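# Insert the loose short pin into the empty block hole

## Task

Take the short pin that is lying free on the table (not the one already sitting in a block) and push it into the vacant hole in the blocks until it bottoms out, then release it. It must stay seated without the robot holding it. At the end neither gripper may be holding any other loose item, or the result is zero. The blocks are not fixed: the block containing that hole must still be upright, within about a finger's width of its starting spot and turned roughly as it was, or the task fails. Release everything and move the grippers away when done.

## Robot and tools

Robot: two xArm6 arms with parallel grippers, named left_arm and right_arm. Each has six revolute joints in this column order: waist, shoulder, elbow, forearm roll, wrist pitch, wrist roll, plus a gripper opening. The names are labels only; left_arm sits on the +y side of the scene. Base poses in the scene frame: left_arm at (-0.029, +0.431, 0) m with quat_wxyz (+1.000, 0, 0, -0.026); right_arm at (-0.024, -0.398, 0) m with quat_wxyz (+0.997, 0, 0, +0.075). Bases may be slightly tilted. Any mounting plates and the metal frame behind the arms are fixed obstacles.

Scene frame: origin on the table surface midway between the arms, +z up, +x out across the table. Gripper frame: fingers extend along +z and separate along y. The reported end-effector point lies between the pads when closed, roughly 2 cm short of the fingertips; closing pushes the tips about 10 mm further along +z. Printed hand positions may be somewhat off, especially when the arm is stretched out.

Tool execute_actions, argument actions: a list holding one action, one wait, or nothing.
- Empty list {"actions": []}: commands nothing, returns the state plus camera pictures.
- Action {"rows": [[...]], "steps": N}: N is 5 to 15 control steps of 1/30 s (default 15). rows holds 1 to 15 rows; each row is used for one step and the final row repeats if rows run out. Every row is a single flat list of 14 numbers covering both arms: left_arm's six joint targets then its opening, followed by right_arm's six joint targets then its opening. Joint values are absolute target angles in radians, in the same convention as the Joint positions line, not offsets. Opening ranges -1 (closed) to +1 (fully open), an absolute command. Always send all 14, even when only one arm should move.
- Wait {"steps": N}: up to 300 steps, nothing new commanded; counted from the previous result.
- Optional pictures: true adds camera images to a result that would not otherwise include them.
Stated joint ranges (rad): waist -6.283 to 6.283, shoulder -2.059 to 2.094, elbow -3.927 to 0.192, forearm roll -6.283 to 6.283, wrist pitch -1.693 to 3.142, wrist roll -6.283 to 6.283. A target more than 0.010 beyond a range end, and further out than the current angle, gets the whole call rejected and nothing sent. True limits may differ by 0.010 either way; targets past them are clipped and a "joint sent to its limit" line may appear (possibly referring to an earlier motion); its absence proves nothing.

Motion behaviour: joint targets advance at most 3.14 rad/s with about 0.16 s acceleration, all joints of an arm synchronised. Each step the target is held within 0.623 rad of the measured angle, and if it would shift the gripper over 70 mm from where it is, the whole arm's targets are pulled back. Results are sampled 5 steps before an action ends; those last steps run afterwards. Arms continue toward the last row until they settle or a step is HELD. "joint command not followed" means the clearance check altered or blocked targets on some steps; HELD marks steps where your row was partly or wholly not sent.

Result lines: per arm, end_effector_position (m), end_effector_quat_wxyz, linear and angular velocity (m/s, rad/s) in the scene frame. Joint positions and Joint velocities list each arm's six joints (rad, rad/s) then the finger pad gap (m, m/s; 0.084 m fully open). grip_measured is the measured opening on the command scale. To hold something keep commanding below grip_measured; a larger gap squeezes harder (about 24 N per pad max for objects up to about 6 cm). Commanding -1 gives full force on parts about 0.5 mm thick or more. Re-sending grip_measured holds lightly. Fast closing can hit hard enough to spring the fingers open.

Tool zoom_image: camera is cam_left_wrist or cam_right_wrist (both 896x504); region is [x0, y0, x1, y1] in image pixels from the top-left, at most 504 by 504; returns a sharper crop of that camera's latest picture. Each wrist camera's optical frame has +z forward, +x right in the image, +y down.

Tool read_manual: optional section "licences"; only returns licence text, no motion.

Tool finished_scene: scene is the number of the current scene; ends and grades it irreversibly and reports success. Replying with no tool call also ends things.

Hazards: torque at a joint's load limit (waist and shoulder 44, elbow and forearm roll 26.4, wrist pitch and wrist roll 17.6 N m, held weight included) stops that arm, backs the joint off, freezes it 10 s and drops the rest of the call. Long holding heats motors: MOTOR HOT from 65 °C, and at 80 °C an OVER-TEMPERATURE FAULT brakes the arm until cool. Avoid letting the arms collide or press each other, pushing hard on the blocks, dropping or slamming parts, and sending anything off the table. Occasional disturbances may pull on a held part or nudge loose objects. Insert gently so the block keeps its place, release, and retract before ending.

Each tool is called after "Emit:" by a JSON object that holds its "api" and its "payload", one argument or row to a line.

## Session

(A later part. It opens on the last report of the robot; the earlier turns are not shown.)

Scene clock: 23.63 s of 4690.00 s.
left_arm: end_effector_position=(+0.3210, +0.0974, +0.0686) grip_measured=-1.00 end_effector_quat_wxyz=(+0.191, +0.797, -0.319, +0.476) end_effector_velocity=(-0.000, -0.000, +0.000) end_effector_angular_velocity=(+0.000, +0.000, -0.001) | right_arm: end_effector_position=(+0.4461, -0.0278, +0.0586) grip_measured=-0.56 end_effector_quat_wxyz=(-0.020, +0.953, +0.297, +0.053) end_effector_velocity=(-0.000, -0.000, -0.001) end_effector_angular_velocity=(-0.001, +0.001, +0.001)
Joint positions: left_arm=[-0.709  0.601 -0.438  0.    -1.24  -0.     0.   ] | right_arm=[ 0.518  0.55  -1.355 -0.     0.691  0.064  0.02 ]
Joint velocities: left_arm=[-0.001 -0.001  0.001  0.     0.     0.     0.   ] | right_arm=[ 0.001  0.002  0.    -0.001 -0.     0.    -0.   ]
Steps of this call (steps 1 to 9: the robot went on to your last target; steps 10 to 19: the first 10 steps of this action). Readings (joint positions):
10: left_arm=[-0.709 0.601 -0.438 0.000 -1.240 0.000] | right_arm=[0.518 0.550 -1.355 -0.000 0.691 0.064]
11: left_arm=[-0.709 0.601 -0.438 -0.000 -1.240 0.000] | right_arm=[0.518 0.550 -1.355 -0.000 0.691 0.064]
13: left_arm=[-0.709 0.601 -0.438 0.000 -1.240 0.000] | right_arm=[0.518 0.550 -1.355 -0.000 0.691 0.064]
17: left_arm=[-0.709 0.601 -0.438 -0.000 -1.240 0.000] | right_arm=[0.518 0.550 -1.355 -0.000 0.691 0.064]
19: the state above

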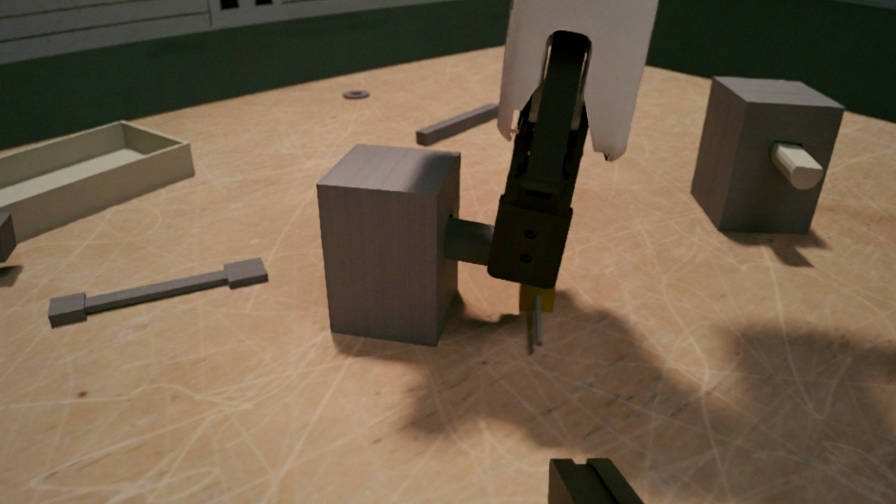

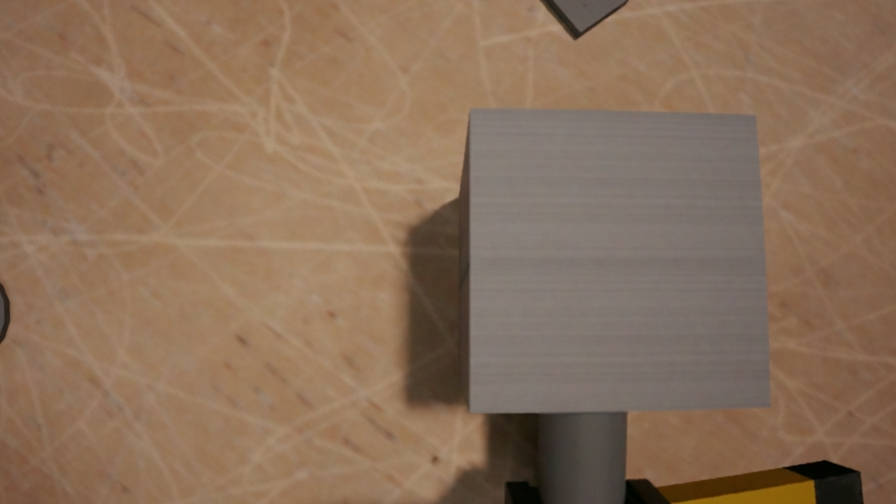

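Emit:
{"api": "execute_actions", "payload": {
  "actions": [
    {"rows": [[-0.709,0.601,-0.438,0,-1.24,0,-1,0.5177,0.5511,-1.3573,0,0.6954,0.0639,-1],[-0.709,0.601,-0.438,0,-1.24,0,-1,0.5177,0.5527,-1.3614,0,0.7013,0.0639,-1],[-0.709,0.601,-0.438,0,-1.24,0,-1,0.5177,0.5545,-1.3663,0,0.7083,0.0639,-1],[-0.709,0.601,-0.438,0,-1.24,0,-1,0.5177,0.5564,-1.3712,0,0.7153,0.0639,-1],[-0.709,0.601,-0.438,0,-1.24,0,-1,0.5177,0.5586,-1.3768,0,0.7233,0.0639,-1],[-0.709,0.601,-0.438,0,-1.24,0,-1,0.5177,0.5608,-1.3825,0,0.7312,0.0639,-1],[-0.709,0.601,-0.438,0,-1.24,0,-1,0.5177,0.5636,-1.3896,0,0.7412,0.0639,-1],[-0.709,0.601,-0.438,0,-1.24,0,-1,0.5177,0.5664,-1.3966,0,0.7511,0.0639,-1],[-0.709,0.601,-0.438,0,-1.24,0,-1,0.5177,0.5693,-1.4038,0,0.7611,0.0639,-1],[-0.709,0.601,-0.438,0,-1.24,0,-1,0.5177,0.5722,-1.4110,0,0.7710,0.0639,-1],[-0.709,0.601,-0.438,0,-1.24,0,-1,0.5177,0.5751,-1.4182,0,0.7810,0.0639,-1],[-0.709,0.601,-0.438,0,-1.24,0,-1,0.5177,0.5781,-1.4255,0,0.7909,0.0639,-1],[-0.709,0.601,-0.438,0,-1.24,0,-1,0.5177,0.5811,-1.4328,0,0.8008,0.0639,-1],[-0.709,0.601,-0.438,0,-1.24,0,-1,0.5177,0.5842,-1.4402,0,0.8107,0.0639,-1],[-0.709,0.601,-0.438,0,-1.24,0,-1,0.5177,0.5873,-1.4476,0,0.8207,0.0639,-1]], "steps": 15}
  ]
}}

Emit:
{"api": "execute_actions", "payload": {
  "actions": [
    {"rows": [[-0.709,0.601,-0.438,0,-1.24,0,-1,0.5177,0.5904,-1.4550,0,0.8306,0.0639,-1],[-0.709,0.601,-0.438,0,-1.24,0,-1,0.5177,0.5937,-1.4625,0,0.8405,0.0639,-1],[-0.709,0.601,-0.438,0,-1.24,0,-1,0.5177,0.5970,-1.4699,0,0.8504,0.0639,-1],[-0.709,0.601,-0.438,0,-1.24,0,-1,0.5177,0.5996,-1.4760,0,0.8583,0.0639,-1],[-0.709,0.601,-0.438,0,-1.24,0,-1,0.5177,0.6022,-1.4820,0,0.8662,0.0639,-1],[-0.709,0.601,-0.438,0,-1.24,0,-1,0.5177,0.6045,-1.4873,0,0.8732,0.0639,-1],[-0.709,0.601,-0.438,0,-1.24,0,-1,0.5178,0.6069,-1.4926,0,0.8801,0.064,-1],[-0.709,0.601,-0.438,0,-1.24,0,-1,0.5178,0.6089,-1.4972,0,0.8860,0.064,-1],[-0.709,0.601,-0.438,0,-1.24,0,-1,0.5178,0.6103,-1.5003,0,0.8900,0.064,-1]], "steps": 15}
  ]
}}

Emit:
{"api": "execute_actions", "payload": {
  "actions": [
    {"steps": 10}
  ],
  "pictures": true
}}

Scene clock: 25.43 s of 4690.00 s.
left_arm: end_effector_position=(+0.3210, +0.0974, +0.0686) grip_measured=-1.00 end_effector_quat_wxyz=(+0.191, +0.797, -0.319, +0.476) end_effector_velocity=(+0.000, +0.000, +0.000) end_effector_angular_velocity=(-0.000, +0.000, +0.001) | right_arm: end_effector_position=(+0.4459, -0.0277, +0.0598) grip_measured=-0.56 end_effector_quat_wxyz=(-0.014, +0.954, +0.297, +0.038) end_effector_velocity=(-0.001, -0.000, +0.007) end_effector_angular_velocity=(-0.099, +0.128, -0.000)
Joint positions: left_arm=[-0.709  0.601 -0.438  0.    -1.24  -0.     0.   ] | right_arm=[ 0.518  0.566 -1.395  0.     0.749  0.064  0.02 ]
Joint velocities: left_arm=[ 0. -0.  0. -0. -0. -0.  0.] | right_arm=[ 0.     0.082 -0.207  0.002  0.287 -0.001 -0.   ]
Steps of this call (steps 1 to 5: the last 5 steps of your previous action; steps 6 to 15: the robot went on to your last target; steps 16 to 44: nothing new was sent; steps 45 to 54: the first 10 steps of this action). Readings (joint positions):
45: left_arm=[-0.709 0.601 -0.438 -0.000 -1.240 0.000] | right_arm=[0.518 0.550 -1.355 0.000 0.692 0.064]
46: left_arm=[-0.709 0.601 -0.438 0.000 -1.240 0.000] | right_arm=[0.518 0.551 -1.356 0.000 0.693 0.064]
48: left_arm=[-0.709 0.601 -0.438 0.000 -1.240 -0.000] | right_arm=[0.518 0.553 -1.362 0.000 0.702 0.064]
52: left_arm=[-0.709 0.601 -0.438 -0.000 -1.240 0.000] | right_arm=[0.518 0.561 -1.382 0.000 0.731 0.064]
54: the state above

Scene clock: 25.93 s of 4690.00 s.
left_arm: end_effector_position=(+0.3210, +0.0974, +0.0686) grip_measured=-1.00 end_effector_quat_wxyz=(+0.191, +0.797, -0.319, +0.476) end_effector_velocity=(-0.000, -0.000, +0.001) end_effector_angular_velocity=(-0.000, -0.001, -0.001) | right_arm: end_effector_position=(+0.4456, -0.0280, +0.0629) grip_measured=-0.56 end_effector_quat_wxyz=(-0.001, +0.955, +0.297, +0.002) end_effector_velocity=(+0.000, +0.001, +0.004) end_effector_angular_velocity=(-0.042, +0.055, -0.002)
Joint positions: left_arm=[-0.709  0.601 -0.438  0.    -1.24  -0.     0.   ] | right_arm=[ 0.518  0.608 -1.496  0.     0.883  0.064  0.02 ]
Joint velocities: left_arm=[-0.001 -0.002  0.001 -0.    -0.     0.     0.   ] | right_arm=[ 0.     0.044 -0.103  0.001  0.127  0.001  0.   ]
Steps of this call (steps 1 to 5: the last 5 steps of your previous action; steps 6 to 15: the first 10 steps of this action). Readings (joint positions):
6: left_arm=[-0.709 0.601 -0.438 -0.000 -1.240 -0.000] | right_arm=[0.518 0.583 -1.439 0.000 0.808 0.064]
7: left_arm=[-0.709 0.601 -0.438 0.000 -1.240 -0.000] | right_arm=[0.518 0.587 -1.446 0.000 0.818 0.064]
9: left_arm=[-0.709 0.601 -0.438 0.000 -1.240 0.000] | right_arm=[0.518 0.593 -1.461 0.000 0.838 0.064]
13: left_arm=[-0.709 0.601 -0.438 -0.000 -1.240 0.000] | right_arm=[0.518 0.604 -1.486 0.000 0.871 0.064]
15: the state above

Scene clock: 26.27 s of 4690.00 s.
left_arm: end_effector_position=(+0.3210, +0.0974, +0.0686) grip_measured=-1.00 end_effector_quat_wxyz=(+0.191, +0.797, -0.319, +0.476) end_effector_velocity=(-0.000, +0.000, -0.001) end_effector_angular_velocity=(+0.001, +0.001, +0.000) | right_arm: end_effector_position=(+0.4455, -0.0281, +0.0629) grip_measured=-0.56 end_effector_quat_wxyz=(-0.000, +0.955, +0.297, +0.000) end_effector_velocity=(-0.000, +0.000, -0.001) end_effector_angular_velocity=(-0.001, +0.001, +0.002)
Joint positions: left_arm=[-0.709  0.601 -0.438  0.    -1.24  -0.     0.   ] | right_arm=[ 0.518  0.61  -1.501  0.     0.89   0.064  0.02 ]
Joint velocities: left_arm=[ 0.     0.001 -0.    -0.     0.    -0.     0.   ] | right_arm=[ 0.001  0.001 -0.     0.     0.    -0.001 -0.   ]
Kept back: nothing.
Steps of this call (steps 1 to 5: the last 5 steps of your previous action; steps 6 to 10: the robot went on to your last target). Readings (joint positions):
1: left_arm=[-0.709 0.601 -0.438 0.000 -1.240 0.000] | right_arm=[0.518 0.609 -1.498 0.000 0.886 0.064]
2: left_arm=[-0.709 0.601 -0.438 -0.000 -1.240 -0.000] | right_arm=[0.518 0.609 -1.500 0.000 0.888 0.064]
4: left_arm=[-0.709 0.601 -0.438 -0.000 -1.240 0.000] | right_arm=[0.518 0.610 -1.500 0.000 0.889 0.064]
8: left_arm=[-0.709 0.601 -0.438 -0.000 -1.240 0.000] | right_arm=[0.518 0.610 -1.500 0.000 0.890 0.064]
10: the state above

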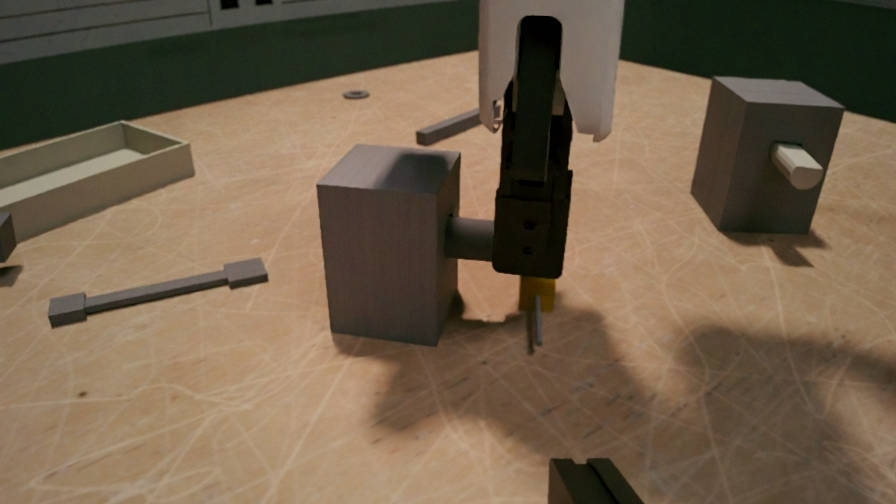

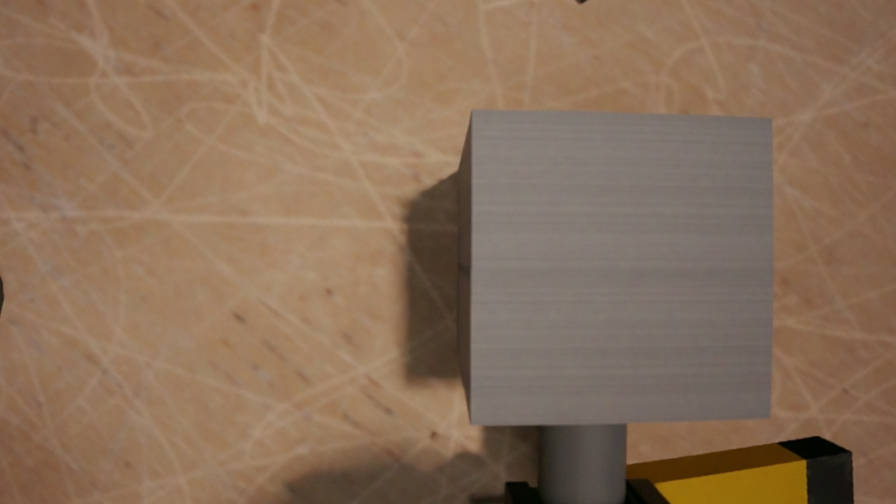

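Emit:
{"api": "execute_actions", "payload": {
  "actions": [
    {"rows": [[-0.709,0.601,-0.438,0,-1.24,0,-1,0.5178,0.6116,-1.5024,0,0.8908,0.064,-1],[-0.709,0.601,-0.438,0,-1.24,0,-1,0.5177,0.6129,-1.5045,0,0.8917,0.0639,-1],[-0.709,0.601,-0.438,0,-1.24,0,-1,0.5177,0.6141,-1.5067,0,0.8925,0.0639,-1],[-0.709,0.601,-0.438,0,-1.24,0,-1,0.5176,0.6154,-1.5088,0,0.8934,0.0638,-1],[-0.709,0.601,-0.438,0,-1.24,0,-1,0.5176,0.6167,-1.5109,0,0.8942,0.0638,-1],[-0.709,0.601,-0.438,0,-1.24,0,-1,0.5176,0.6180,-1.5130,0,0.8950,0.0638,-1],[-0.709,0.601,-0.438,0,-1.24,0,-1,0.5175,0.6193,-1.5151,0,0.8959,0.0637,-1],[-0.709,0.601,-0.438,0,-1.24,0,-1,0.5175,0.6205,-1.5173,0,0.8967,0.0637,-1],[-0.709,0.601,-0.438,0,-1.24,0,-1,0.5174,0.6218,-1.5194,0,0.8976,0.0636,-1],[-0.709,0.601,-0.438,0,-1.24,0,-1,0.5174,0.6231,-1.5215,0,0.8984,0.0636,-1]], "steps": 15}
  ]
}}

Emit:
{"api": "execute_actions", "payload": {
  "actions": [
    {"steps": 10}
  ],
  "pictures": true
}}

Scene clock: 26.97 s of 4690.00 s.
left_arm: end_effector_position=(+0.3210, +0.0974, +0.0686) grip_measured=-1.00 end_effector_quat_wxyz=(+0.191, +0.797, -0.319, +0.476) end_effector_velocity=(-0.000, +0.000, -0.001) end_effector_angular_velocity=(+0.001, +0.002, +0.000) | right_arm: end_effector_position=(+0.4475, -0.0267, +0.0621) grip_measured=-0.56 end_effector_quat_wxyz=(+0.000, +0.955, +0.297, -0.001) end_effector_velocity=(+0.011, +0.007, +0.000) end_effector_angular_velocity=(+0.003, -0.003, +0.000)
Joint positions: left_arm=[-0.709  0.601 -0.438  0.    -1.24   0.     0.   ] | right_arm=[ 0.518  0.621 -1.517  0.     0.897  0.064  0.02 ]
Joint velocities: left_arm=[-0.     0.001  0.    -0.     0.    -0.     0.   ] | right_arm=[-0.002  0.039 -0.065  0.     0.021 -0.003 -0.   ]
Steps of this call (steps 1 to 11: the robot went on to your last target; steps 12 to 21: the first 10 steps of this action). Readings (joint positions):
12: left_arm=[-0.709 0.601 -0.438 -0.000 -1.240 -0.000] | right_arm=[0.518 0.611 -1.500 0.000 0.890 0.064]
13: left_arm=[-0.709 0.601 -0.438 0.000 -1.240 -0.000] | right_arm=[0.518 0.611 -1.501 0.000 0.891 0.064]
15: left_arm=[-0.709 0.601 -0.438 -0.000 -1.240 0.000] | right_arm=[0.518 0.613 -1.504 0.000 0.893 0.064]
19: left_arm=[-0.709 0.601 -0.438 0.000 -1.240 -0.000] | right_arm=[0.518 0.618 -1.512 0.000 0.896 0.064]
21: the state above

Scene clock: 27.30 s of 4690.00 s.
left_arm: end_effector_position=(+0.3210, +0.0974, +0.0686) grip_measured=-1.00 end_effector_quat_wxyz=(+0.191, +0.797, -0.319, +0.476) end_effector_velocity=(+0.000, -0.000, -0.000) end_effector_angular_velocity=(+0.000, +0.000, +0.000) | right_arm: end_effector_position=(+0.4483, -0.0262, +0.0623) grip_measured=-0.56 end_effector_quat_wxyz=(+0.000, +0.955, +0.297, -0.000) end_effector_velocity=(+0.001, +0.000, +0.001) end_effector_angular_velocity=(+0.002, -0.002, -0.001)
Joint positions: left_arm=[-0.709  0.601 -0.438  0.    -1.24   0.     0.   ] | right_arm=[ 0.517  0.623 -1.521 -0.     0.899  0.064  0.02 ]
Joint velocities: left_arm=[ 0.     0.002 -0.002  0.    -0.     0.     0.   ] | right_arm=[-0.    -0.001 -0.001  0.    -0.001  0.    -0.   ]
Kept back: nothing.
Steps of this call (steps 1 to 5: the last 5 steps of your previous action; steps 6 to 10: the robot went on to your last target). Readings (joint positions):
1: left_arm=[-0.709 0.601 -0.438 -0.000 -1.240 -0.000] | right_arm=[0.517 0.622 -1.519 0.000 0.898 0.064]
2: left_arm=[-0.709 0.601 -0.438 0.000 -1.240 0.000] | right_arm=[0.517 0.623 -1.520 -0.000 0.898 0.064]
4: left_arm=[-0.709 0.601 -0.438 0.000 -1.240 -0.000] | right_arm=[0.517 0.623 -1.521 -0.000 0.899 0.064]
8: left_arm=[-0.709 0.601 -0.438 0.000 -1.240 -0.000] | right_arm=[0.517 0.623 -1.521 -0.000 0.899 0.064]
10: the state above

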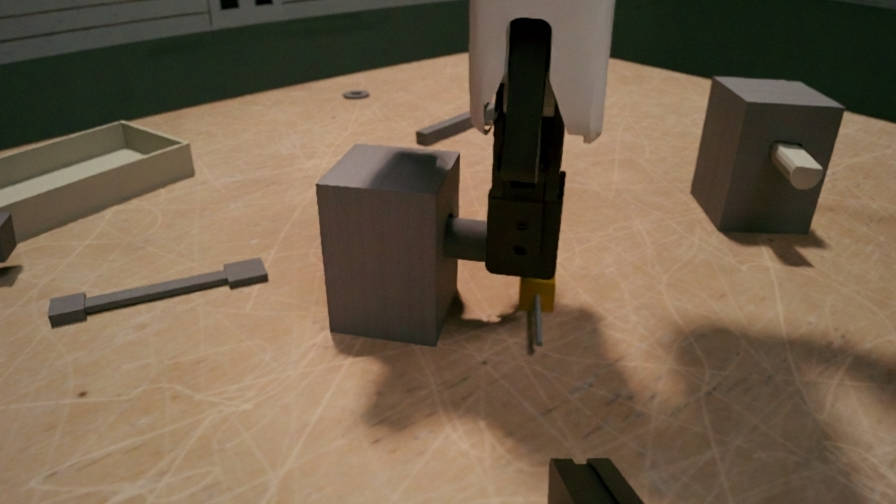

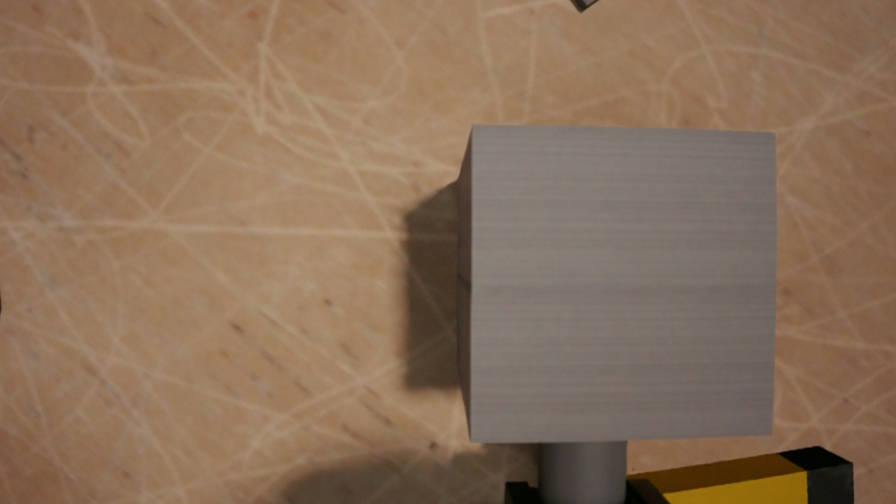

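Emit:
{"api": "execute_actions", "payload": {
  "actions": [
    {"rows": [[-0.709,0.601,-0.438,0,-1.24,0,-1,0.5174,0.6243,-1.5236,0,0.8993,0.0636,-1],[-0.709,0.601,-0.438,0,-1.24,0,-1,0.5173,0.6255,-1.5256,0,0.9001,0.0635,-1],[-0.709,0.601,-0.438,0,-1.24,0,-1,0.5173,0.6267,-1.5277,0,0.9010,0.0635,-1],[-0.709,0.601,-0.438,0,-1.24,0,-1,0.5172,0.6279,-1.5297,0,0.9018,0.0634,-1],[-0.709,0.601,-0.438,0,-1.24,0,-1,0.5172,0.6291,-1.5318,0,0.9027,0.0634,-1],[-0.709,0.601,-0.438,0,-1.24,0,-1,0.5172,0.6303,-1.5339,0,0.9036,0.0634,-1],[-0.709,0.601,-0.438,0,-1.24,0,-1,0.5171,0.6315,-1.5359,0,0.9044,0.0633,-1],[-0.709,0.601,-0.438,0,-1.24,0,-1,0.5171,0.6327,-1.5380,0,0.9053,0.0633,-1],[-0.709,0.601,-0.438,0,-1.24,0,-1,0.5170,0.6339,-1.5400,0,0.9061,0.0632,-1],[-0.709,0.601,-0.438,0,-1.24,0,-1,0.5170,0.6351,-1.5421,0,0.9070,0.0632,-1]], "steps": 15}
  ]
}}

Emit:
{"api": "execute_actions", "payload": {
  "actions": [
    {"steps": 10}
  ],
  "pictures": true
}}

Scene clock: 28.13 s of 4690.00 s.
left_arm: end_effector_position=(+0.3210, +0.0974, +0.0686) grip_measured=-1.00 end_effector_quat_wxyz=(+0.191, +0.797, -0.319, +0.476) end_effector_velocity=(-0.000, -0.000, -0.000) end_effector_angular_velocity=(+0.001, -0.000, -0.001) | right_arm: end_effector_position=(+0.4509, -0.0244, +0.0627) grip_measured=-0.56 end_effector_quat_wxyz=(+0.000, +0.955, +0.297, -0.000) end_effector_velocity=(+0.010, +0.006, +0.001) end_effector_angular_velocity=(-0.000, -0.001, +0.001)
Joint positions: left_arm=[-0.709  0.601 -0.438 -0.    -1.24   0.     0.   ] | right_arm=[ 0.517  0.633 -1.538  0.     0.905  0.063  0.02 ]
Joint velocities: left_arm=[-0.     0.    -0.     0.     0.     0.001  0.   ] | right_arm=[-0.002  0.035 -0.062 -0.001  0.026 -0.002 -0.   ]
Steps of this call (steps 1 to 15: the robot went on to your last target; steps 16 to 25: the first 10 steps of this action). Readings (joint positions):
16: left_arm=[-0.709 0.601 -0.438 0.000 -1.240 -0.000] | right_arm=[0.517 0.623 -1.521 -0.000 0.899 0.064]
17: left_arm=[-0.709 0.601 -0.438 -0.000 -1.240 0.000] | right_arm=[0.517 0.624 -1.522 -0.000 0.899 0.064]
19: left_arm=[-0.709 0.601 -0.438 0.000 -1.240 -0.000] | right_arm=[0.517 0.626 -1.526 0.000 0.900 0.064]
23: left_arm=[-0.709 0.601 -0.438 -0.000 -1.240 0.000] | right_arm=[0.517 0.630 -1.534 0.000 0.904 0.063]
25: the state above

Scene clock: 28.47 s of 4690.00 s.
left_arm: end_effector_position=(+0.3210, +0.0974, +0.0686) grip_measured=-1.00 end_effector_quat_wxyz=(+0.191, +0.797, -0.319, +0.476) end_effector_velocity=(-0.000, +0.000, -0.000) end_effector_angular_velocity=(+0.000, +0.001, +0.000) | right_arm: end_effector_position=(+0.4515, -0.0240, +0.0628) grip_measured=-0.56 end_effector_quat_wxyz=(+0.000, +0.955, +0.297, -0.000) end_effector_velocity=(-0.000, +0.000, -0.000) end_effector_angular_velocity=(-0.000, +0.000, -0.000)
Joint positions: left_arm=[-0.709  0.601 -0.438 -0.    -1.24  -0.     0.   ] | right_arm=[ 0.517  0.635 -1.542 -0.     0.907  0.063  0.02 ]
Joint velocities: left_arm=[ 0.     0.001  0.     0.    -0.    -0.     0.   ] | right_arm=[ 0.001  0.    -0.     0.     0.     0.001  0.   ]
Kept back: nothing.
Steps of this call (steps 1 to 5: the last 5 steps of your previous action; steps 6 to 10: the robot went on to your last target). Readings (joint positions):
1: left_arm=[-0.709 0.601 -0.438 0.000 -1.240 -0.000] | right_arm=[0.517 0.634 -1.540 0.000 0.906 0.063]
2: left_arm=[-0.709 0.601 -0.438 -0.000 -1.240 -0.000] | right_arm=[0.517 0.635 -1.541 0.000 0.906 0.063]
4: left_arm=[-0.709 0.601 -0.438 0.000 -1.240 -0.000] | right_arm=[0.517 0.635 -1.542 -0.000 0.907 0.063]
8: left_arm=[-0.709 0.601 -0.438 0.000 -1.240 -0.000] | right_arm=[0.517 0.635 -1.542 -0.000 0.907 0.063]
10: the state above

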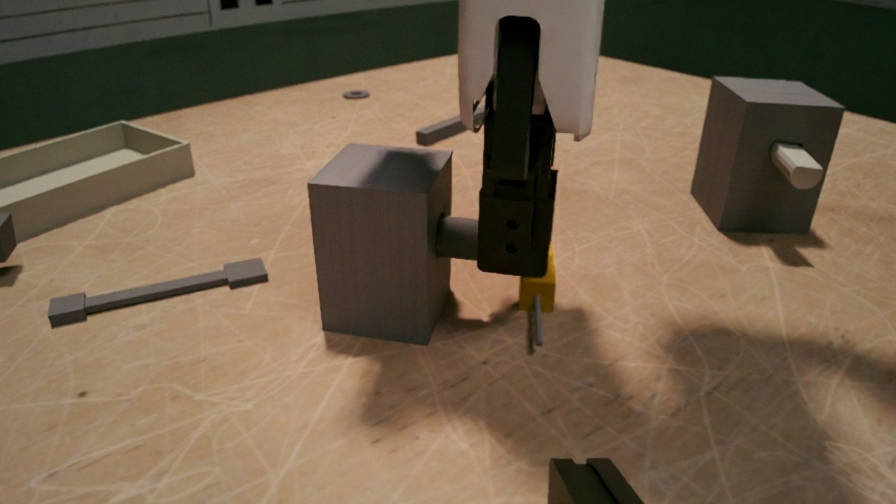

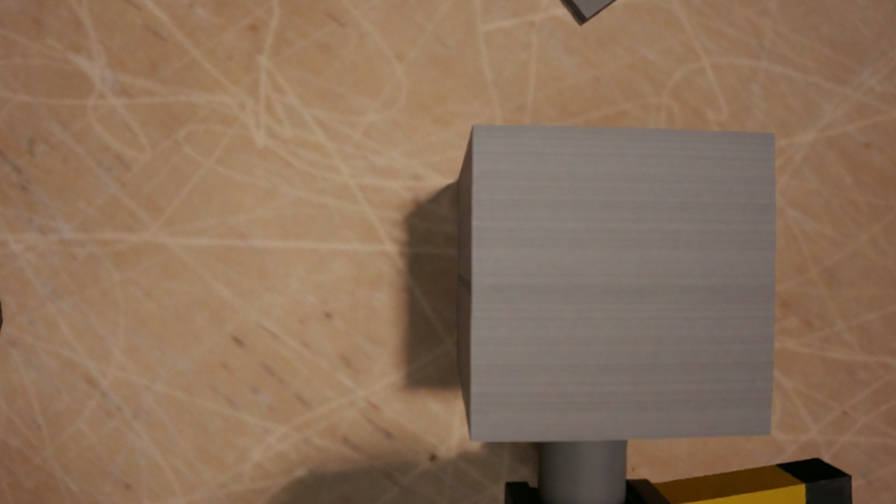

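Emit:
{"api": "execute_actions", "payload": {
  "actions": [
    {"rows": [[-0.709,0.601,-0.438,0,-1.24,0,-1,0.5172,0.6341,-1.5404,0,0.9063,0.0632,-1],[-0.709,0.601,-0.438,0,-1.24,0,-1,0.5174,0.6330,-1.5386,0,0.9056,0.0633,-1],[-0.709,0.601,-0.438,0,-1.24,0,-1,0.5177,0.6320,-1.5368,0,0.9048,0.0635,-1],[-0.709,0.601,-0.438,0,-1.24,0,-1,0.5179,0.6320,-1.5368,0,0.9048,0.0638,-1],[-0.709,0.601,-0.438,0,-1.24,0,-1,0.5179,0.6320,-1.5368,0,0.9048,0.0640,-1],[-0.709,0.601,-0.438,0,-1.24,0,-1,0.5179,0.6320,-1.5368,0,0.9048,0.0640,-1],[-0.709,0.601,-0.438,0,-1.24,0,-1,0.5179,0.6320,-1.5368,0,0.9048,0.0640,-1],[-0.709,0.601,-0.438,0,-1.24,0,-1,0.5179,0.6330,-1.5385,0,0.9055,0.0640,-1],[-0.709,0.601,-0.438,0,-1.24,0,-1,0.5178,0.6340,-1.5402,0,0.9062,0.0640,-1],[-0.709,0.601,-0.438,0,-1.24,0,-1,0.5178,0.6350,-1.5419,0,0.9069,0.0639,-1],[-0.709,0.601,-0.438,0,-1.24,0,-1,0.5178,0.6360,-1.5436,0,0.9076,0.0639,-1],[-0.709,0.601,-0.438,0,-1.24,0,-1,0.5177,0.6370,-1.5453,0,0.9083,0.0639,-1],[-0.709,0.601,-0.438,0,-1.24,0,-1,0.5177,0.6380,-1.5470,0,0.9090,0.0638,-1],[-0.709,0.601,-0.438,0,-1.24,0,-1,0.5177,0.6390,-1.5487,0,0.9097,0.0638,-1],[-0.709,0.601,-0.438,0,-1.24,0,-1,0.5176,0.6398,-1.5501,0,0.9103,0.0638,-1]], "steps": 15}
  ]
}}

Emit:
{"api": "execute_actions", "payload": {
  "actions": [
    {"steps": 12}
  ],
  "pictures": true
}}

Scene clock: 29.90 s of 4690.00 s.
left_arm: end_effector_position=(+0.3210, +0.0974, +0.0686) grip_measured=-1.00 end_effector_quat_wxyz=(+0.191, +0.797, -0.319, +0.476) end_effector_velocity=(+0.000, -0.000, +0.001) end_effector_angular_velocity=(-0.001, -0.001, +0.000) | right_arm: end_effector_position=(+0.4509, -0.0238, +0.0630) grip_measured=-0.56 end_effector_quat_wxyz=(-0.000, +0.955, +0.297, +0.000) end_effector_velocity=(+0.005, +0.002, -0.003) end_effector_angular_velocity=(-0.004, +0.006, -0.002)
Joint positions: left_arm=[-0.709  0.601 -0.438  0.    -1.24  -0.     0.   ] | right_arm=[ 0.518  0.633 -1.539  0.     0.906  0.064  0.02 ]
Joint velocities: left_arm=[-0.    -0.002  0.001  0.    -0.    -0.     0.   ] | right_arm=[-0.002  0.026 -0.038  0.001  0.018 -0.001 -0.   ]
Steps of this call (steps 1 to 15: the robot went on to your last target; steps 16 to 33: nothing new was sent; steps 34 to 43: the first 10 steps of this action). Readings (joint positions):
34: left_arm=[-0.709 0.601 -0.438 0.000 -1.240 -0.000] | right_arm=[0.517 0.635 -1.542 -0.000 0.907 0.063]
35: left_arm=[-0.709 0.601 -0.438 -0.000 -1.240 -0.000] | right_arm=[0.517 0.635 -1.541 -0.000 0.906 0.063]
37: left_arm=[-0.709 0.601 -0.438 0.000 -1.240 0.000] | right_arm=[0.517 0.633 -1.539 -0.000 0.905 0.063]
41: left_arm=[-0.709 0.601 -0.438 -0.000 -1.240 0.000] | right_arm=[0.518 0.632 -1.537 0.000 0.905 0.064]
43: the state above

Scene clock: 30.30 s of 4690.00 s.
left_arm: end_effector_position=(+0.3210, +0.0974, +0.0686) grip_measured=-1.00 end_effector_quat_wxyz=(+0.191, +0.797, -0.319, +0.476) end_effector_velocity=(+0.000, -0.000, +0.000) end_effector_angular_velocity=(-0.001, -0.000, +0.000) | right_arm: end_effector_position=(+0.4524, -0.0228, +0.0628) grip_measured=-0.56 end_effector_quat_wxyz=(+0.000, +0.955, +0.297, -0.000) end_effector_velocity=(-0.000, +0.000, +0.000) end_effector_angular_velocity=(+0.000, +0.000, -0.002)
Joint positions: left_arm=[-0.709  0.601 -0.438 -0.    -1.24  -0.     0.   ] | right_arm=[ 0.518  0.64  -1.55   0.     0.91   0.064  0.02 ]
Joint velocities: left_arm=[-0.    -0.    -0.     0.    -0.    -0.001  0.   ] | right_arm=[ 0.    -0.    -0.     0.001  0.001  0.001 -0.   ]
Kept back: nothing.
Steps of this call (steps 1 to 5: the last 5 steps of your previous action; steps 6 to 12: the robot went on to your last target). Readings (joint positions):
1: left_arm=[-0.709 0.601 -0.438 0.000 -1.240 -0.000] | right_arm=[0.518 0.634 -1.540 0.000 0.906 0.064]
2: left_arm=[-0.709 0.601 -0.438 -0.000 -1.240 0.000] | right_arm=[0.518 0.635 -1.542 0.000 0.907 0.064]
4: left_arm=[-0.709 0.601 -0.438 0.000 -1.240 -0.000] | right_arm=[0.518 0.637 -1.545 0.000 0.909 0.064]
8: left_arm=[-0.709 0.601 -0.438 0.000 -1.240 0.000] | right_arm=[0.518 0.640 -1.550 0.000 0.910 0.064]
12: the state above

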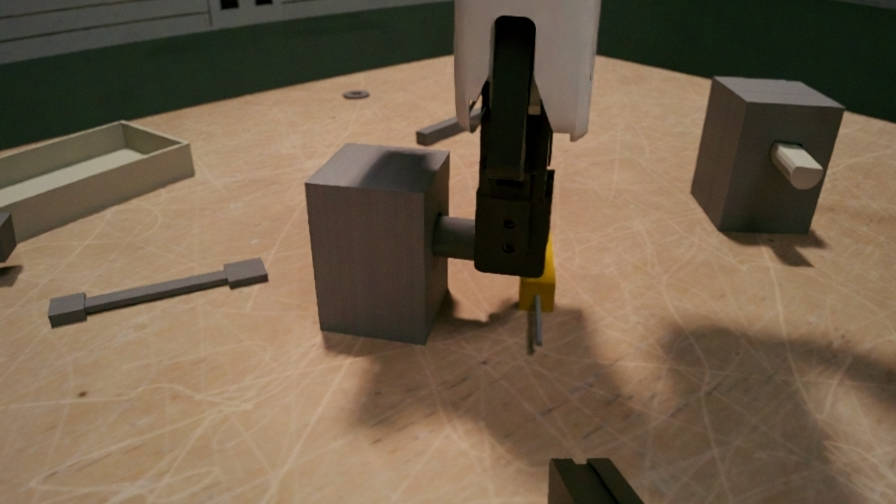

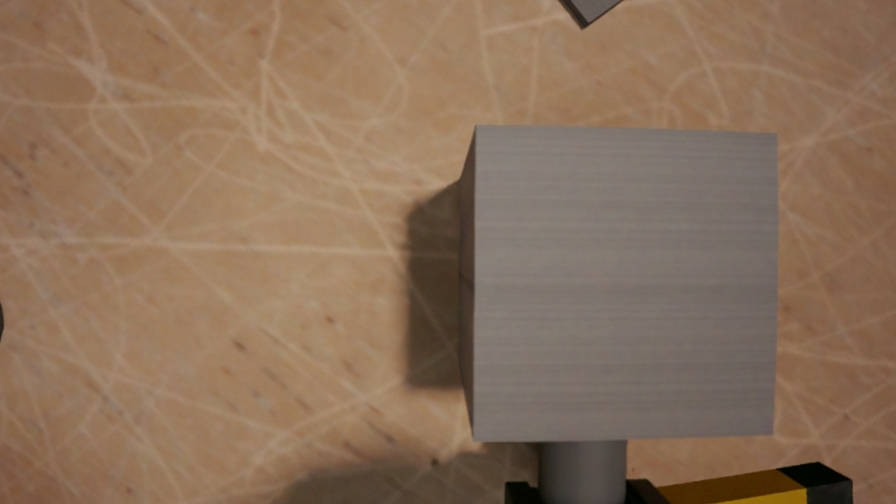

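Emit:
{"api": "execute_actions", "payload": {
  "actions": [
    {"rows": [[-0.709,0.601,-0.438,0,-1.24,0,-1,0.5176,0.6385,-1.5473,0,0.9068,0.0638,-1],[-0.709,0.601,-0.438,0,-1.24,0,-1,0.5176,0.6365,-1.5430,0,0.9017,0.0638,-1],[-0.709,0.601,-0.438,0,-1.24,0,-1,0.5176,0.6343,-1.5380,0,0.8956,0.0638,-1],[-0.709,0.601,-0.438,0,-1.24,0,-1,0.5176,0.6320,-1.5332,0,0.8895,0.0638,-1],[-0.709,0.601,-0.438,0,-1.24,0,-1,0.5176,0.6294,-1.5275,0,0.8826,0.0638,-1],[-0.709,0.601,-0.438,0,-1.24,0,-1,0.5176,0.6270,-1.5219,0,0.8757,0.0638,-1],[-0.709,0.601,-0.438,0,-1.24,0,-1,0.5176,0.6238,-1.5150,0,0.8671,0.0638,-1],[-0.709,0.601,-0.438,0,-1.24,0,-1,0.5176,0.6208,-1.5080,0,0.8584,0.0638,-1],[-0.709,0.601,-0.438,0,-1.24,0,-1,0.5176,0.6176,-1.5011,0,0.8498,0.0638,-1],[-0.709,0.601,-0.438,0,-1.24,0,-1,0.5176,0.6147,-1.4943,0,0.8412,0.0638,-1],[-0.709,0.601,-0.438,0,-1.24,0,-1,0.5176,0.6116,-1.4874,0,0.8325,0.0638,-1],[-0.709,0.601,-0.438,0,-1.24,0,-1,0.5176,0.6086,-1.4805,0,0.8239,0.0638,-1],[-0.709,0.601,-0.438,0,-1.24,0,-1,0.5176,0.6057,-1.4737,0,0.8152,0.0638,-1],[-0.709,0.601,-0.438,0,-1.24,0,-1,0.5176,0.6028,-1.4670,0,0.8066,0.0638,-1],[-0.709,0.601,-0.438,0,-1.24,0,-1,0.5176,0.5999,-1.4602,0,0.7979,0.0638,-1]], "steps": 15}
  ]
}}

Emit:
{"api": "execute_actions", "payload": {
  "actions": [
    {"rows": [[-0.709,0.601,-0.438,0,-1.24,0,-1,0.5176,0.5971,-1.4535,0,0.7893,0.0638,-1],[-0.709,0.601,-0.438,0,-1.24,0,-1,0.5176,0.5943,-1.4469,0,0.7806,0.0638,-1],[-0.709,0.601,-0.438,0,-1.24,0,-1,0.5176,0.5915,-1.4402,0,0.7719,0.0638,-1],[-0.709,0.601,-0.438,0,-1.24,0,-1,0.5176,0.5893,-1.4350,0,0.7650,0.0638,-1],[-0.709,0.601,-0.438,0,-1.24,0,-1,0.5176,0.5871,-1.4297,0,0.7581,0.0638,-1],[-0.709,0.601,-0.438,0,-1.24,0,-1,0.5176,0.5852,-1.4251,0,0.7520,0.0638,-1],[-0.709,0.601,-0.438,0,-1.24,0,-1,0.5176,0.5834,-1.4205,0,0.7460,0.0638,-1],[-0.709,0.601,-0.438,0,-1.24,0,-1,0.5176,0.5818,-1.4166,0,0.7408,0.0638,-1],[-0.709,0.601,-0.438,0,-1.24,0,-1,0.5176,0.5807,-1.4140,0,0.7373,0.0638,-1]], "steps": 15}
  ]
}}

Emit:
{"api": "execute_actions", "payload": {
  "actions": [
    {"steps": 8}
  ],
  "pictures": true
}}

Scene clock: 32.33 s of 4690.00 s.
left_arm: end_effector_position=(+0.3210, +0.0974, +0.0686) grip_measured=-1.00 end_effector_quat_wxyz=(+0.191, +0.797, -0.319, +0.476) end_effector_velocity=(+0.001, +0.000, +0.000) end_effector_angular_velocity=(-0.001, -0.000, +0.001) | right_arm: end_effector_position=(+0.4524, -0.0229, +0.0619) grip_measured=-0.56 end_effector_quat_wxyz=(-0.005, +0.955, +0.297, +0.013) end_effector_velocity=(-0.001, -0.001, -0.004) end_effector_angular_velocity=(+0.085, -0.109, +0.000)
Joint positions: left_arm=[-0.709  0.601 -0.438  0.    -1.24   0.     0.   ] | right_arm=[ 0.518  0.621 -1.509 -0.     0.86   0.064  0.02 ]
Joint velocities: left_arm=[ 0.001 -0.001 -0.     0.     0.    -0.001  0.   ] | right_arm=[ 0.    -0.091  0.201 -0.001 -0.248  0.     0.   ]
Steps of this call (steps 1 to 30: the robot went on to your last target; steps 31 to 51: nothing new was sent; steps 52 to 61: the first 10 steps of this action). Readings (joint positions):
52: left_arm=[-0.709 0.601 -0.438 0.000 -1.240 0.000] | right_arm=[0.518 0.640 -1.550 -0.000 0.910 0.064]
53: left_arm=[-0.709 0.601 -0.438 0.000 -1.240 0.000] | right_arm=[0.518 0.639 -1.549 -0.000 0.908 0.064]
55: left_arm=[-0.709 0.601 -0.438 -0.000 -1.240 -0.000] | right_arm=[0.518 0.636 -1.543 -0.000 0.901 0.064]
59: left_arm=[-0.709 0.601 -0.438 0.000 -1.240 0.000] | right_arm=[0.518 0.627 -1.522 -0.000 0.876 0.064]
61: the state above

Scene clock: 32.83 s of 4690.00 s.
left_arm: end_effector_position=(+0.3210, +0.0974, +0.0686) grip_measured=-1.00 end_effector_quat_wxyz=(+0.191, +0.797, -0.319, +0.476) end_effector_velocity=(-0.000, -0.000, -0.000) end_effector_angular_velocity=(+0.000, -0.000, -0.001) | right_arm: end_effector_position=(+0.4519, -0.0233, +0.0593) grip_measured=-0.56 end_effector_quat_wxyz=(-0.016, +0.954, +0.297, +0.043) end_effector_velocity=(-0.001, -0.001, -0.003) end_effector_angular_velocity=(+0.037, -0.046, -0.001)
Joint positions: left_arm=[-0.709  0.601 -0.438  0.    -1.24   0.     0.   ] | right_arm=[ 0.517  0.583 -1.418 -0.     0.743  0.064  0.02 ]
Joint velocities: left_arm=[-0.001  0.    -0.    -0.     0.     0.     0.   ] | right_arm=[-0.    -0.034  0.086  0.    -0.111  0.001 -0.   ]
Steps of this call (steps 1 to 5: the last 5 steps of your previous action; steps 6 to 15: the first 10 steps of this action). Readings (joint positions):
6: left_arm=[-0.709 0.601 -0.438 -0.000 -1.240 0.000] | right_arm=[0.518 0.603 -1.468 -0.000 0.808 0.064]
7: left_arm=[-0.709 0.601 -0.438 0.000 -1.240 -0.000] | right_arm=[0.518 0.601 -1.462 -0.000 0.800 0.064]
9: left_arm=[-0.709 0.601 -0.438 -0.000 -1.240 -0.000] | right_arm=[0.518 0.595 -1.448 -0.000 0.783 0.064]
13: left_arm=[-0.709 0.601 -0.438 0.000 -1.240 0.000] | right_arm=[0.517 0.586 -1.426 -0.000 0.754 0.064]
15: the state above

Scene clock: 33.10 s of 4690.00 s.
left_arm: end_effector_position=(+0.3210, +0.0974, +0.0686) grip_measured=-1.00 end_effector_quat_wxyz=(+0.191, +0.797, -0.319, +0.476) end_effector_velocity=(-0.000, -0.000, -0.001) end_effector_angular_velocity=(+0.001, +0.000, -0.001) | right_arm: end_effector_position=(+0.4519, -0.0233, +0.0593) grip_measured=-0.56 end_effector_quat_wxyz=(-0.017, +0.954, +0.297, +0.045) end_effector_velocity=(+0.000, +0.000, -0.000) end_effector_angular_velocity=(+0.000, -0.001, +0.001)
Joint positions: left_arm=[-0.709  0.601 -0.438 -0.    -1.24   0.     0.   ] | right_arm=[ 0.518  0.581 -1.414 -0.     0.738  0.064  0.02 ]
Joint velocities: left_arm=[-0.001  0.001 -0.001 -0.     0.     0.     0.   ] | right_arm=[-0.     0.     0.    -0.    -0.001 -0.    -0.   ]
Kept back: nothing.
Steps of this call (steps 1 to 5: the last 5 steps of your previous action; steps 6 to 8: the robot went on to your last target). Readings (joint positions):
1: left_arm=[-0.709 0.601 -0.438 0.000 -1.240 0.000] | right_arm=[0.517 0.582 -1.416 -0.000 0.740 0.064]
2: left_arm=[-0.709 0.601 -0.438 0.000 -1.240 -0.000] | right_arm=[0.517 0.581 -1.415 -0.000 0.739 0.064]
4: left_arm=[-0.709 0.601 -0.438 -0.000 -1.240 -0.000] | right_arm=[0.518 0.581 -1.414 -0.000 0.738 0.064]
8: the state above

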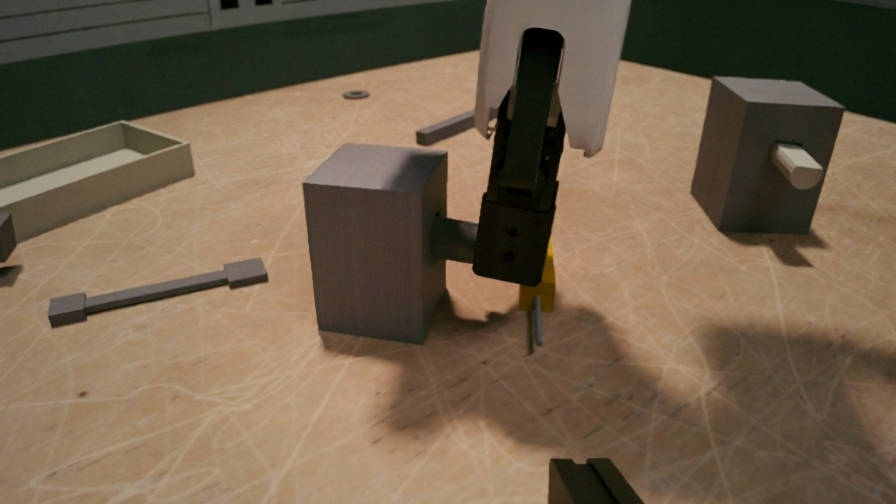

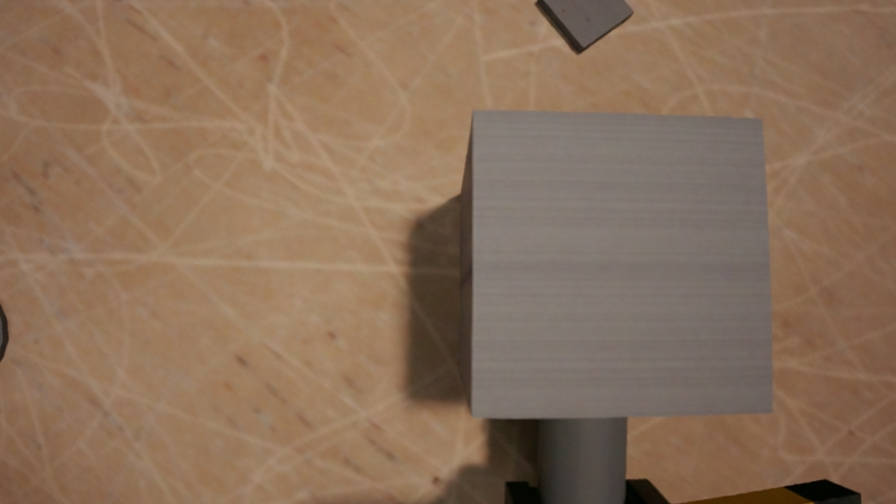

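Emit:
{"api": "execute_actions", "payload": {
  "actions": [
    {"rows": [[-0.709,0.601,-0.438,0,-1.24,0,-1,0.5176,0.5807,-1.4140,0,0.7373,0.0638,-0.6],[-0.709,0.601,-0.438,0,-1.24,0,-1,0.5176,0.5807,-1.4140,0,0.7373,0.0638,-0.54],[-0.709,0.601,-0.438,0,-1.24,0,-1,0.5176,0.5807,-1.4140,0,0.7373,0.0638,-0.48],[-0.709,0.601,-0.438,0,-1.24,0,-1,0.5176,0.5807,-1.4140,0,0.7373,0.0638,-0.4],[-0.709,0.601,-0.438,0,-1.24,0,-1,0.5176,0.5807,-1.4140,0,0.7373,0.0638,-0.2],[-0.709,0.601,-0.438,0,-1.24,0,-1,0.5176,0.5807,-1.4140,0,0.7373,0.0638,0.1],[-0.709,0.601,-0.438,0,-1.24,0,-1,0.5176,0.5807,-1.4140,0,0.7373,0.0638,0.4],[-0.709,0.601,-0.438,0,-1.24,0,-1,0.5176,0.5807,-1.4140,0,0.7373,0.0638,0.7],[-0.709,0.601,-0.438,0,-1.24,0,-1,0.5176,0.5807,-1.4140,0,0.7373,0.0638,1]], "steps": 14}
  ]
}}

Emit:
{"api": "execute_actions", "payload": {
  "actions": [
    {"rows": [[-0.709,0.601,-0.438,0,-1.24,0,-1,0.5174,0.5880,-1.4281,0,0.7470,0.0636,1],[-0.709,0.601,-0.438,0,-1.24,0,-1,0.5172,0.6002,-1.4517,0,0.7632,0.0634,1],[-0.709,0.601,-0.438,0,-1.24,0,-1,0.5168,0.6172,-1.4846,0,0.7858,0.0630,1],[-0.709,0.601,-0.438,0,-1.24,0,-1,0.5164,0.6391,-1.5270,0,0.8150,0.0626,1],[-0.709,0.601,-0.438,0,-1.24,0,-1,0.5159,0.6610,-1.5694,0,0.8441,0.0621,1],[-0.709,0.601,-0.438,0,-1.24,0,-1,0.5155,0.6828,-1.6117,0,0.8732,0.0617,1],[-0.709,0.601,-0.438,0,-1.24,0,-1,0.5150,0.7047,-1.6541,0,0.9023,0.0612,1],[-0.709,0.601,-0.438,0,-1.24,0,-1,0.5146,0.7266,-1.6965,0,0.9315,0.0608,1],[-0.709,0.601,-0.438,0,-1.24,0,-1,0.5141,0.7485,-1.7389,0,0.9606,0.0603,1],[-0.709,0.601,-0.438,0,-1.24,0,-1,0.5137,0.7704,-1.7812,0,0.9897,0.0599,1],[-0.709,0.601,-0.438,0,-1.24,0,-1,0.5133,0.7899,-1.8189,0,1.0156,0.0595,1],[-0.709,0.601,-0.438,0,-1.24,0,-1,0.5130,0.8044,-1.8471,0,1.0350,0.0592,1],[-0.709,0.601,-0.438,0,-1.24,0,-1,0.5128,0.8166,-1.8707,0,1.0512,0.0590,1],[-0.709,0.601,-0.438,0,-1.24,0,-1,0.5126,0.8239,-1.8848,0,1.0609,0.0588,1]], "steps": 15}
  ]
}}

Emit:
{"api": "execute_actions", "payload": {
  "actions": [
    {"steps": 12}
  ],
  "pictures": true
}}

Scene clock: 34.33 s of 4690.00 s.
left_arm: end_effector_position=(+0.3210, +0.0974, +0.0686) grip_measured=-1.00 end_effector_quat_wxyz=(+0.191, +0.797, -0.319, +0.476) end_effector_velocity=(+0.000, -0.001, +0.001) end_effector_angular_velocity=(-0.001, -0.001, -0.001) | right_arm: end_effector_position=(+0.4527, -0.0225, +0.0609) grip_measured=+0.21 end_effector_quat_wxyz=(-0.018, +0.954, +0.297, +0.046) end_effector_velocity=(-0.008, -0.006, -0.013) end_effector_angular_velocity=(-0.021, +0.024, +0.002)
Joint positions: left_arm=[-0.709  0.601 -0.438 -0.    -1.24  -0.     0.   ] | right_arm=[ 0.518  0.58  -1.415 -0.     0.737  0.064  0.053]
Joint velocities: left_arm=[-0.001 -0.001 -0.001  0.    -0.    -0.     0.   ] | right_arm=[-0.     0.01   0.015 -0.001  0.006 -0.002  0.173]
Steps of this call (steps 1 to 15: the robot went on to your last target; steps 16 to 28: nothing new was sent; steps 29 to 37: the first 9 steps of this action). Readings (joint positions):
29: left_arm=[-0.709 0.601 -0.438 -0.000 -1.240 -0.000] | right_arm=[0.518 0.581 -1.414 0.000 0.737 0.064]
30: left_arm=[-0.709 0.601 -0.438 -0.000 -1.240 0.000] | right_arm=[0.518 0.581 -1.414 0.000 0.737 0.064]
32: left_arm=[-0.709 0.601 -0.438 -0.000 -1.240 0.000] | right_arm=[0.518 0.580 -1.415 0.000 0.737 0.064]
36: left_arm=[-0.709 0.601 -0.438 0.000 -1.240 -0.000] | right_arm=[0.518 0.579 -1.416 -0.000 0.736 0.064]
37: the state above

Scene clock: 34.83 s of 4690.00 s.
left_arm: end_effector_position=(+0.3210, +0.0974, +0.0686) grip_measured=-1.00 end_effector_quat_wxyz=(+0.191, +0.797, -0.319, +0.476) end_effector_velocity=(-0.000, -0.000, +0.000) end_effector_angular_velocity=(+0.001, -0.001, -0.001) | right_arm: end_effector_position=(+0.4774, -0.0053, +0.0655) grip_measured=+1.00 end_effector_quat_wxyz=(-0.008, +0.955, +0.297, +0.022) end_effector_velocity=(+0.111, +0.076, +0.027) end_effector_angular_velocity=(-0.153, +0.194, -0.001)
Joint positions: left_arm=[-0.709  0.601 -0.438 -0.    -1.24  -0.     0.   ] | right_arm=[ 0.515  0.707 -1.659 -0.     0.905  0.061  0.084]
Joint velocities: left_arm=[-0.    -0.     0.    -0.    -0.     0.001  0.   ] | right_arm=[-0.014  0.636 -1.229 -0.001  0.84  -0.012 -0.   ]
Steps of this call (steps 1 to 5: the last 5 steps of your previous action; steps 6 to 15: the first 10 steps of this action). Readings (joint positions):
6: left_arm=[-0.709 0.601 -0.438 0.000 -1.240 -0.000] | right_arm=[0.518 0.581 -1.415 0.000 0.738 0.064]
7: left_arm=[-0.709 0.601 -0.438 0.000 -1.240 -0.000] | right_arm=[0.518 0.583 -1.420 0.000 0.742 0.064]
9: left_arm=[-0.709 0.601 -0.438 0.000 -1.240 0.000] | right_arm=[0.517 0.598 -1.449 0.000 0.762 0.063]
13: left_arm=[-0.709 0.601 -0.438 0.000 -1.240 -0.000] | right_arm=[0.516 0.665 -1.578 -0.000 0.850 0.062]
15: the state above

Scene clock: 35.23 s of 4690.00 s.
left_arm: end_effector_position=(+0.3210, +0.0974, +0.0686) grip_measured=-1.00 end_effector_quat_wxyz=(+0.191, +0.797, -0.319, +0.476) end_effector_velocity=(-0.000, -0.001, -0.000) end_effector_angular_velocity=(-0.000, +0.000, -0.001) | right_arm: end_effector_position=(+0.4944, +0.0061, +0.0699) grip_measured=+1.00 end_effector_quat_wxyz=(+0.000, +0.955, +0.297, -0.000) end_effector_velocity=(+0.001, +0.001, +0.003) end_effector_angular_velocity=(+0.002, -0.003, -0.000)
Joint positions: left_arm=[-0.709  0.601 -0.438  0.    -1.24   0.     0.   ] | right_arm=[ 0.513  0.823 -1.883  0.     1.061  0.059  0.084]
Joint velocities: left_arm=[-0.001  0.    -0.    -0.    -0.    -0.     0.   ] | right_arm=[ 0.    -0.    -0.009 -0.001  0.005  0.001 -0.   ]
Kept back: nothing.
Steps of this call (steps 1 to 5: the last 5 steps of your previous action; steps 6 to 12: the robot went on to your last target). Readings (joint positions):
1: left_arm=[-0.709 0.601 -0.438 0.000 -1.240 -0.000] | right_arm=[0.515 0.728 -1.700 -0.000 0.933 0.061]
2: left_arm=[-0.709 0.601 -0.438 0.000 -1.240 -0.000] | right_arm=[0.514 0.750 -1.741 -0.000 0.961 0.060]
4: left_arm=[-0.709 0.601 -0.438 -0.000 -1.240 -0.000] | right_arm=[0.513 0.788 -1.816 -0.000 1.012 0.060]
8: left_arm=[-0.709 0.601 -0.438 -0.000 -1.240 -0.000] | right_arm=[0.513 0.822 -1.880 -0.000 1.057 0.059]
12: the state above

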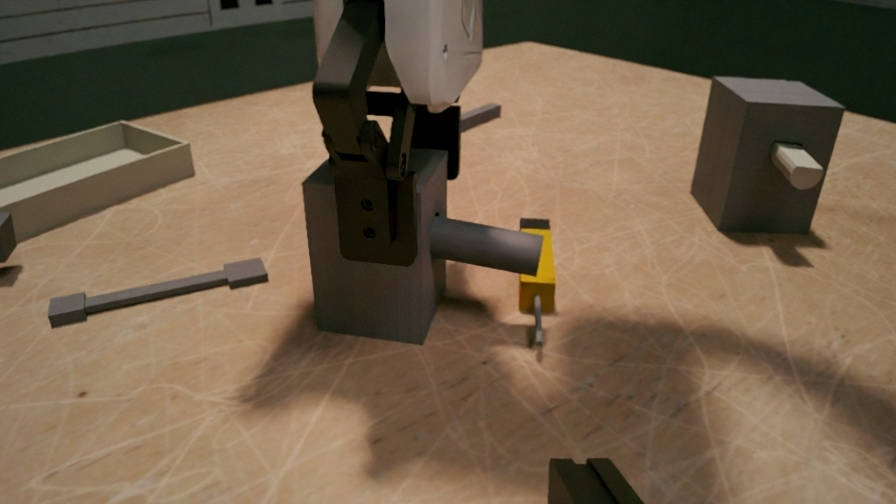

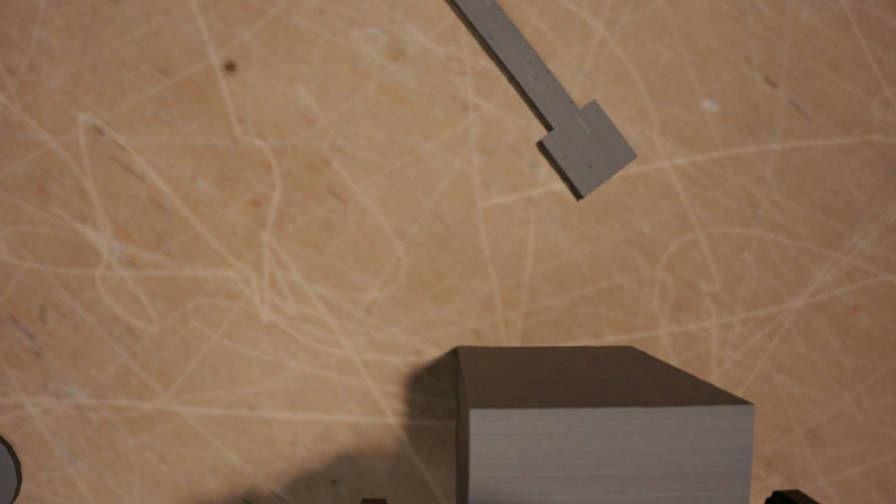

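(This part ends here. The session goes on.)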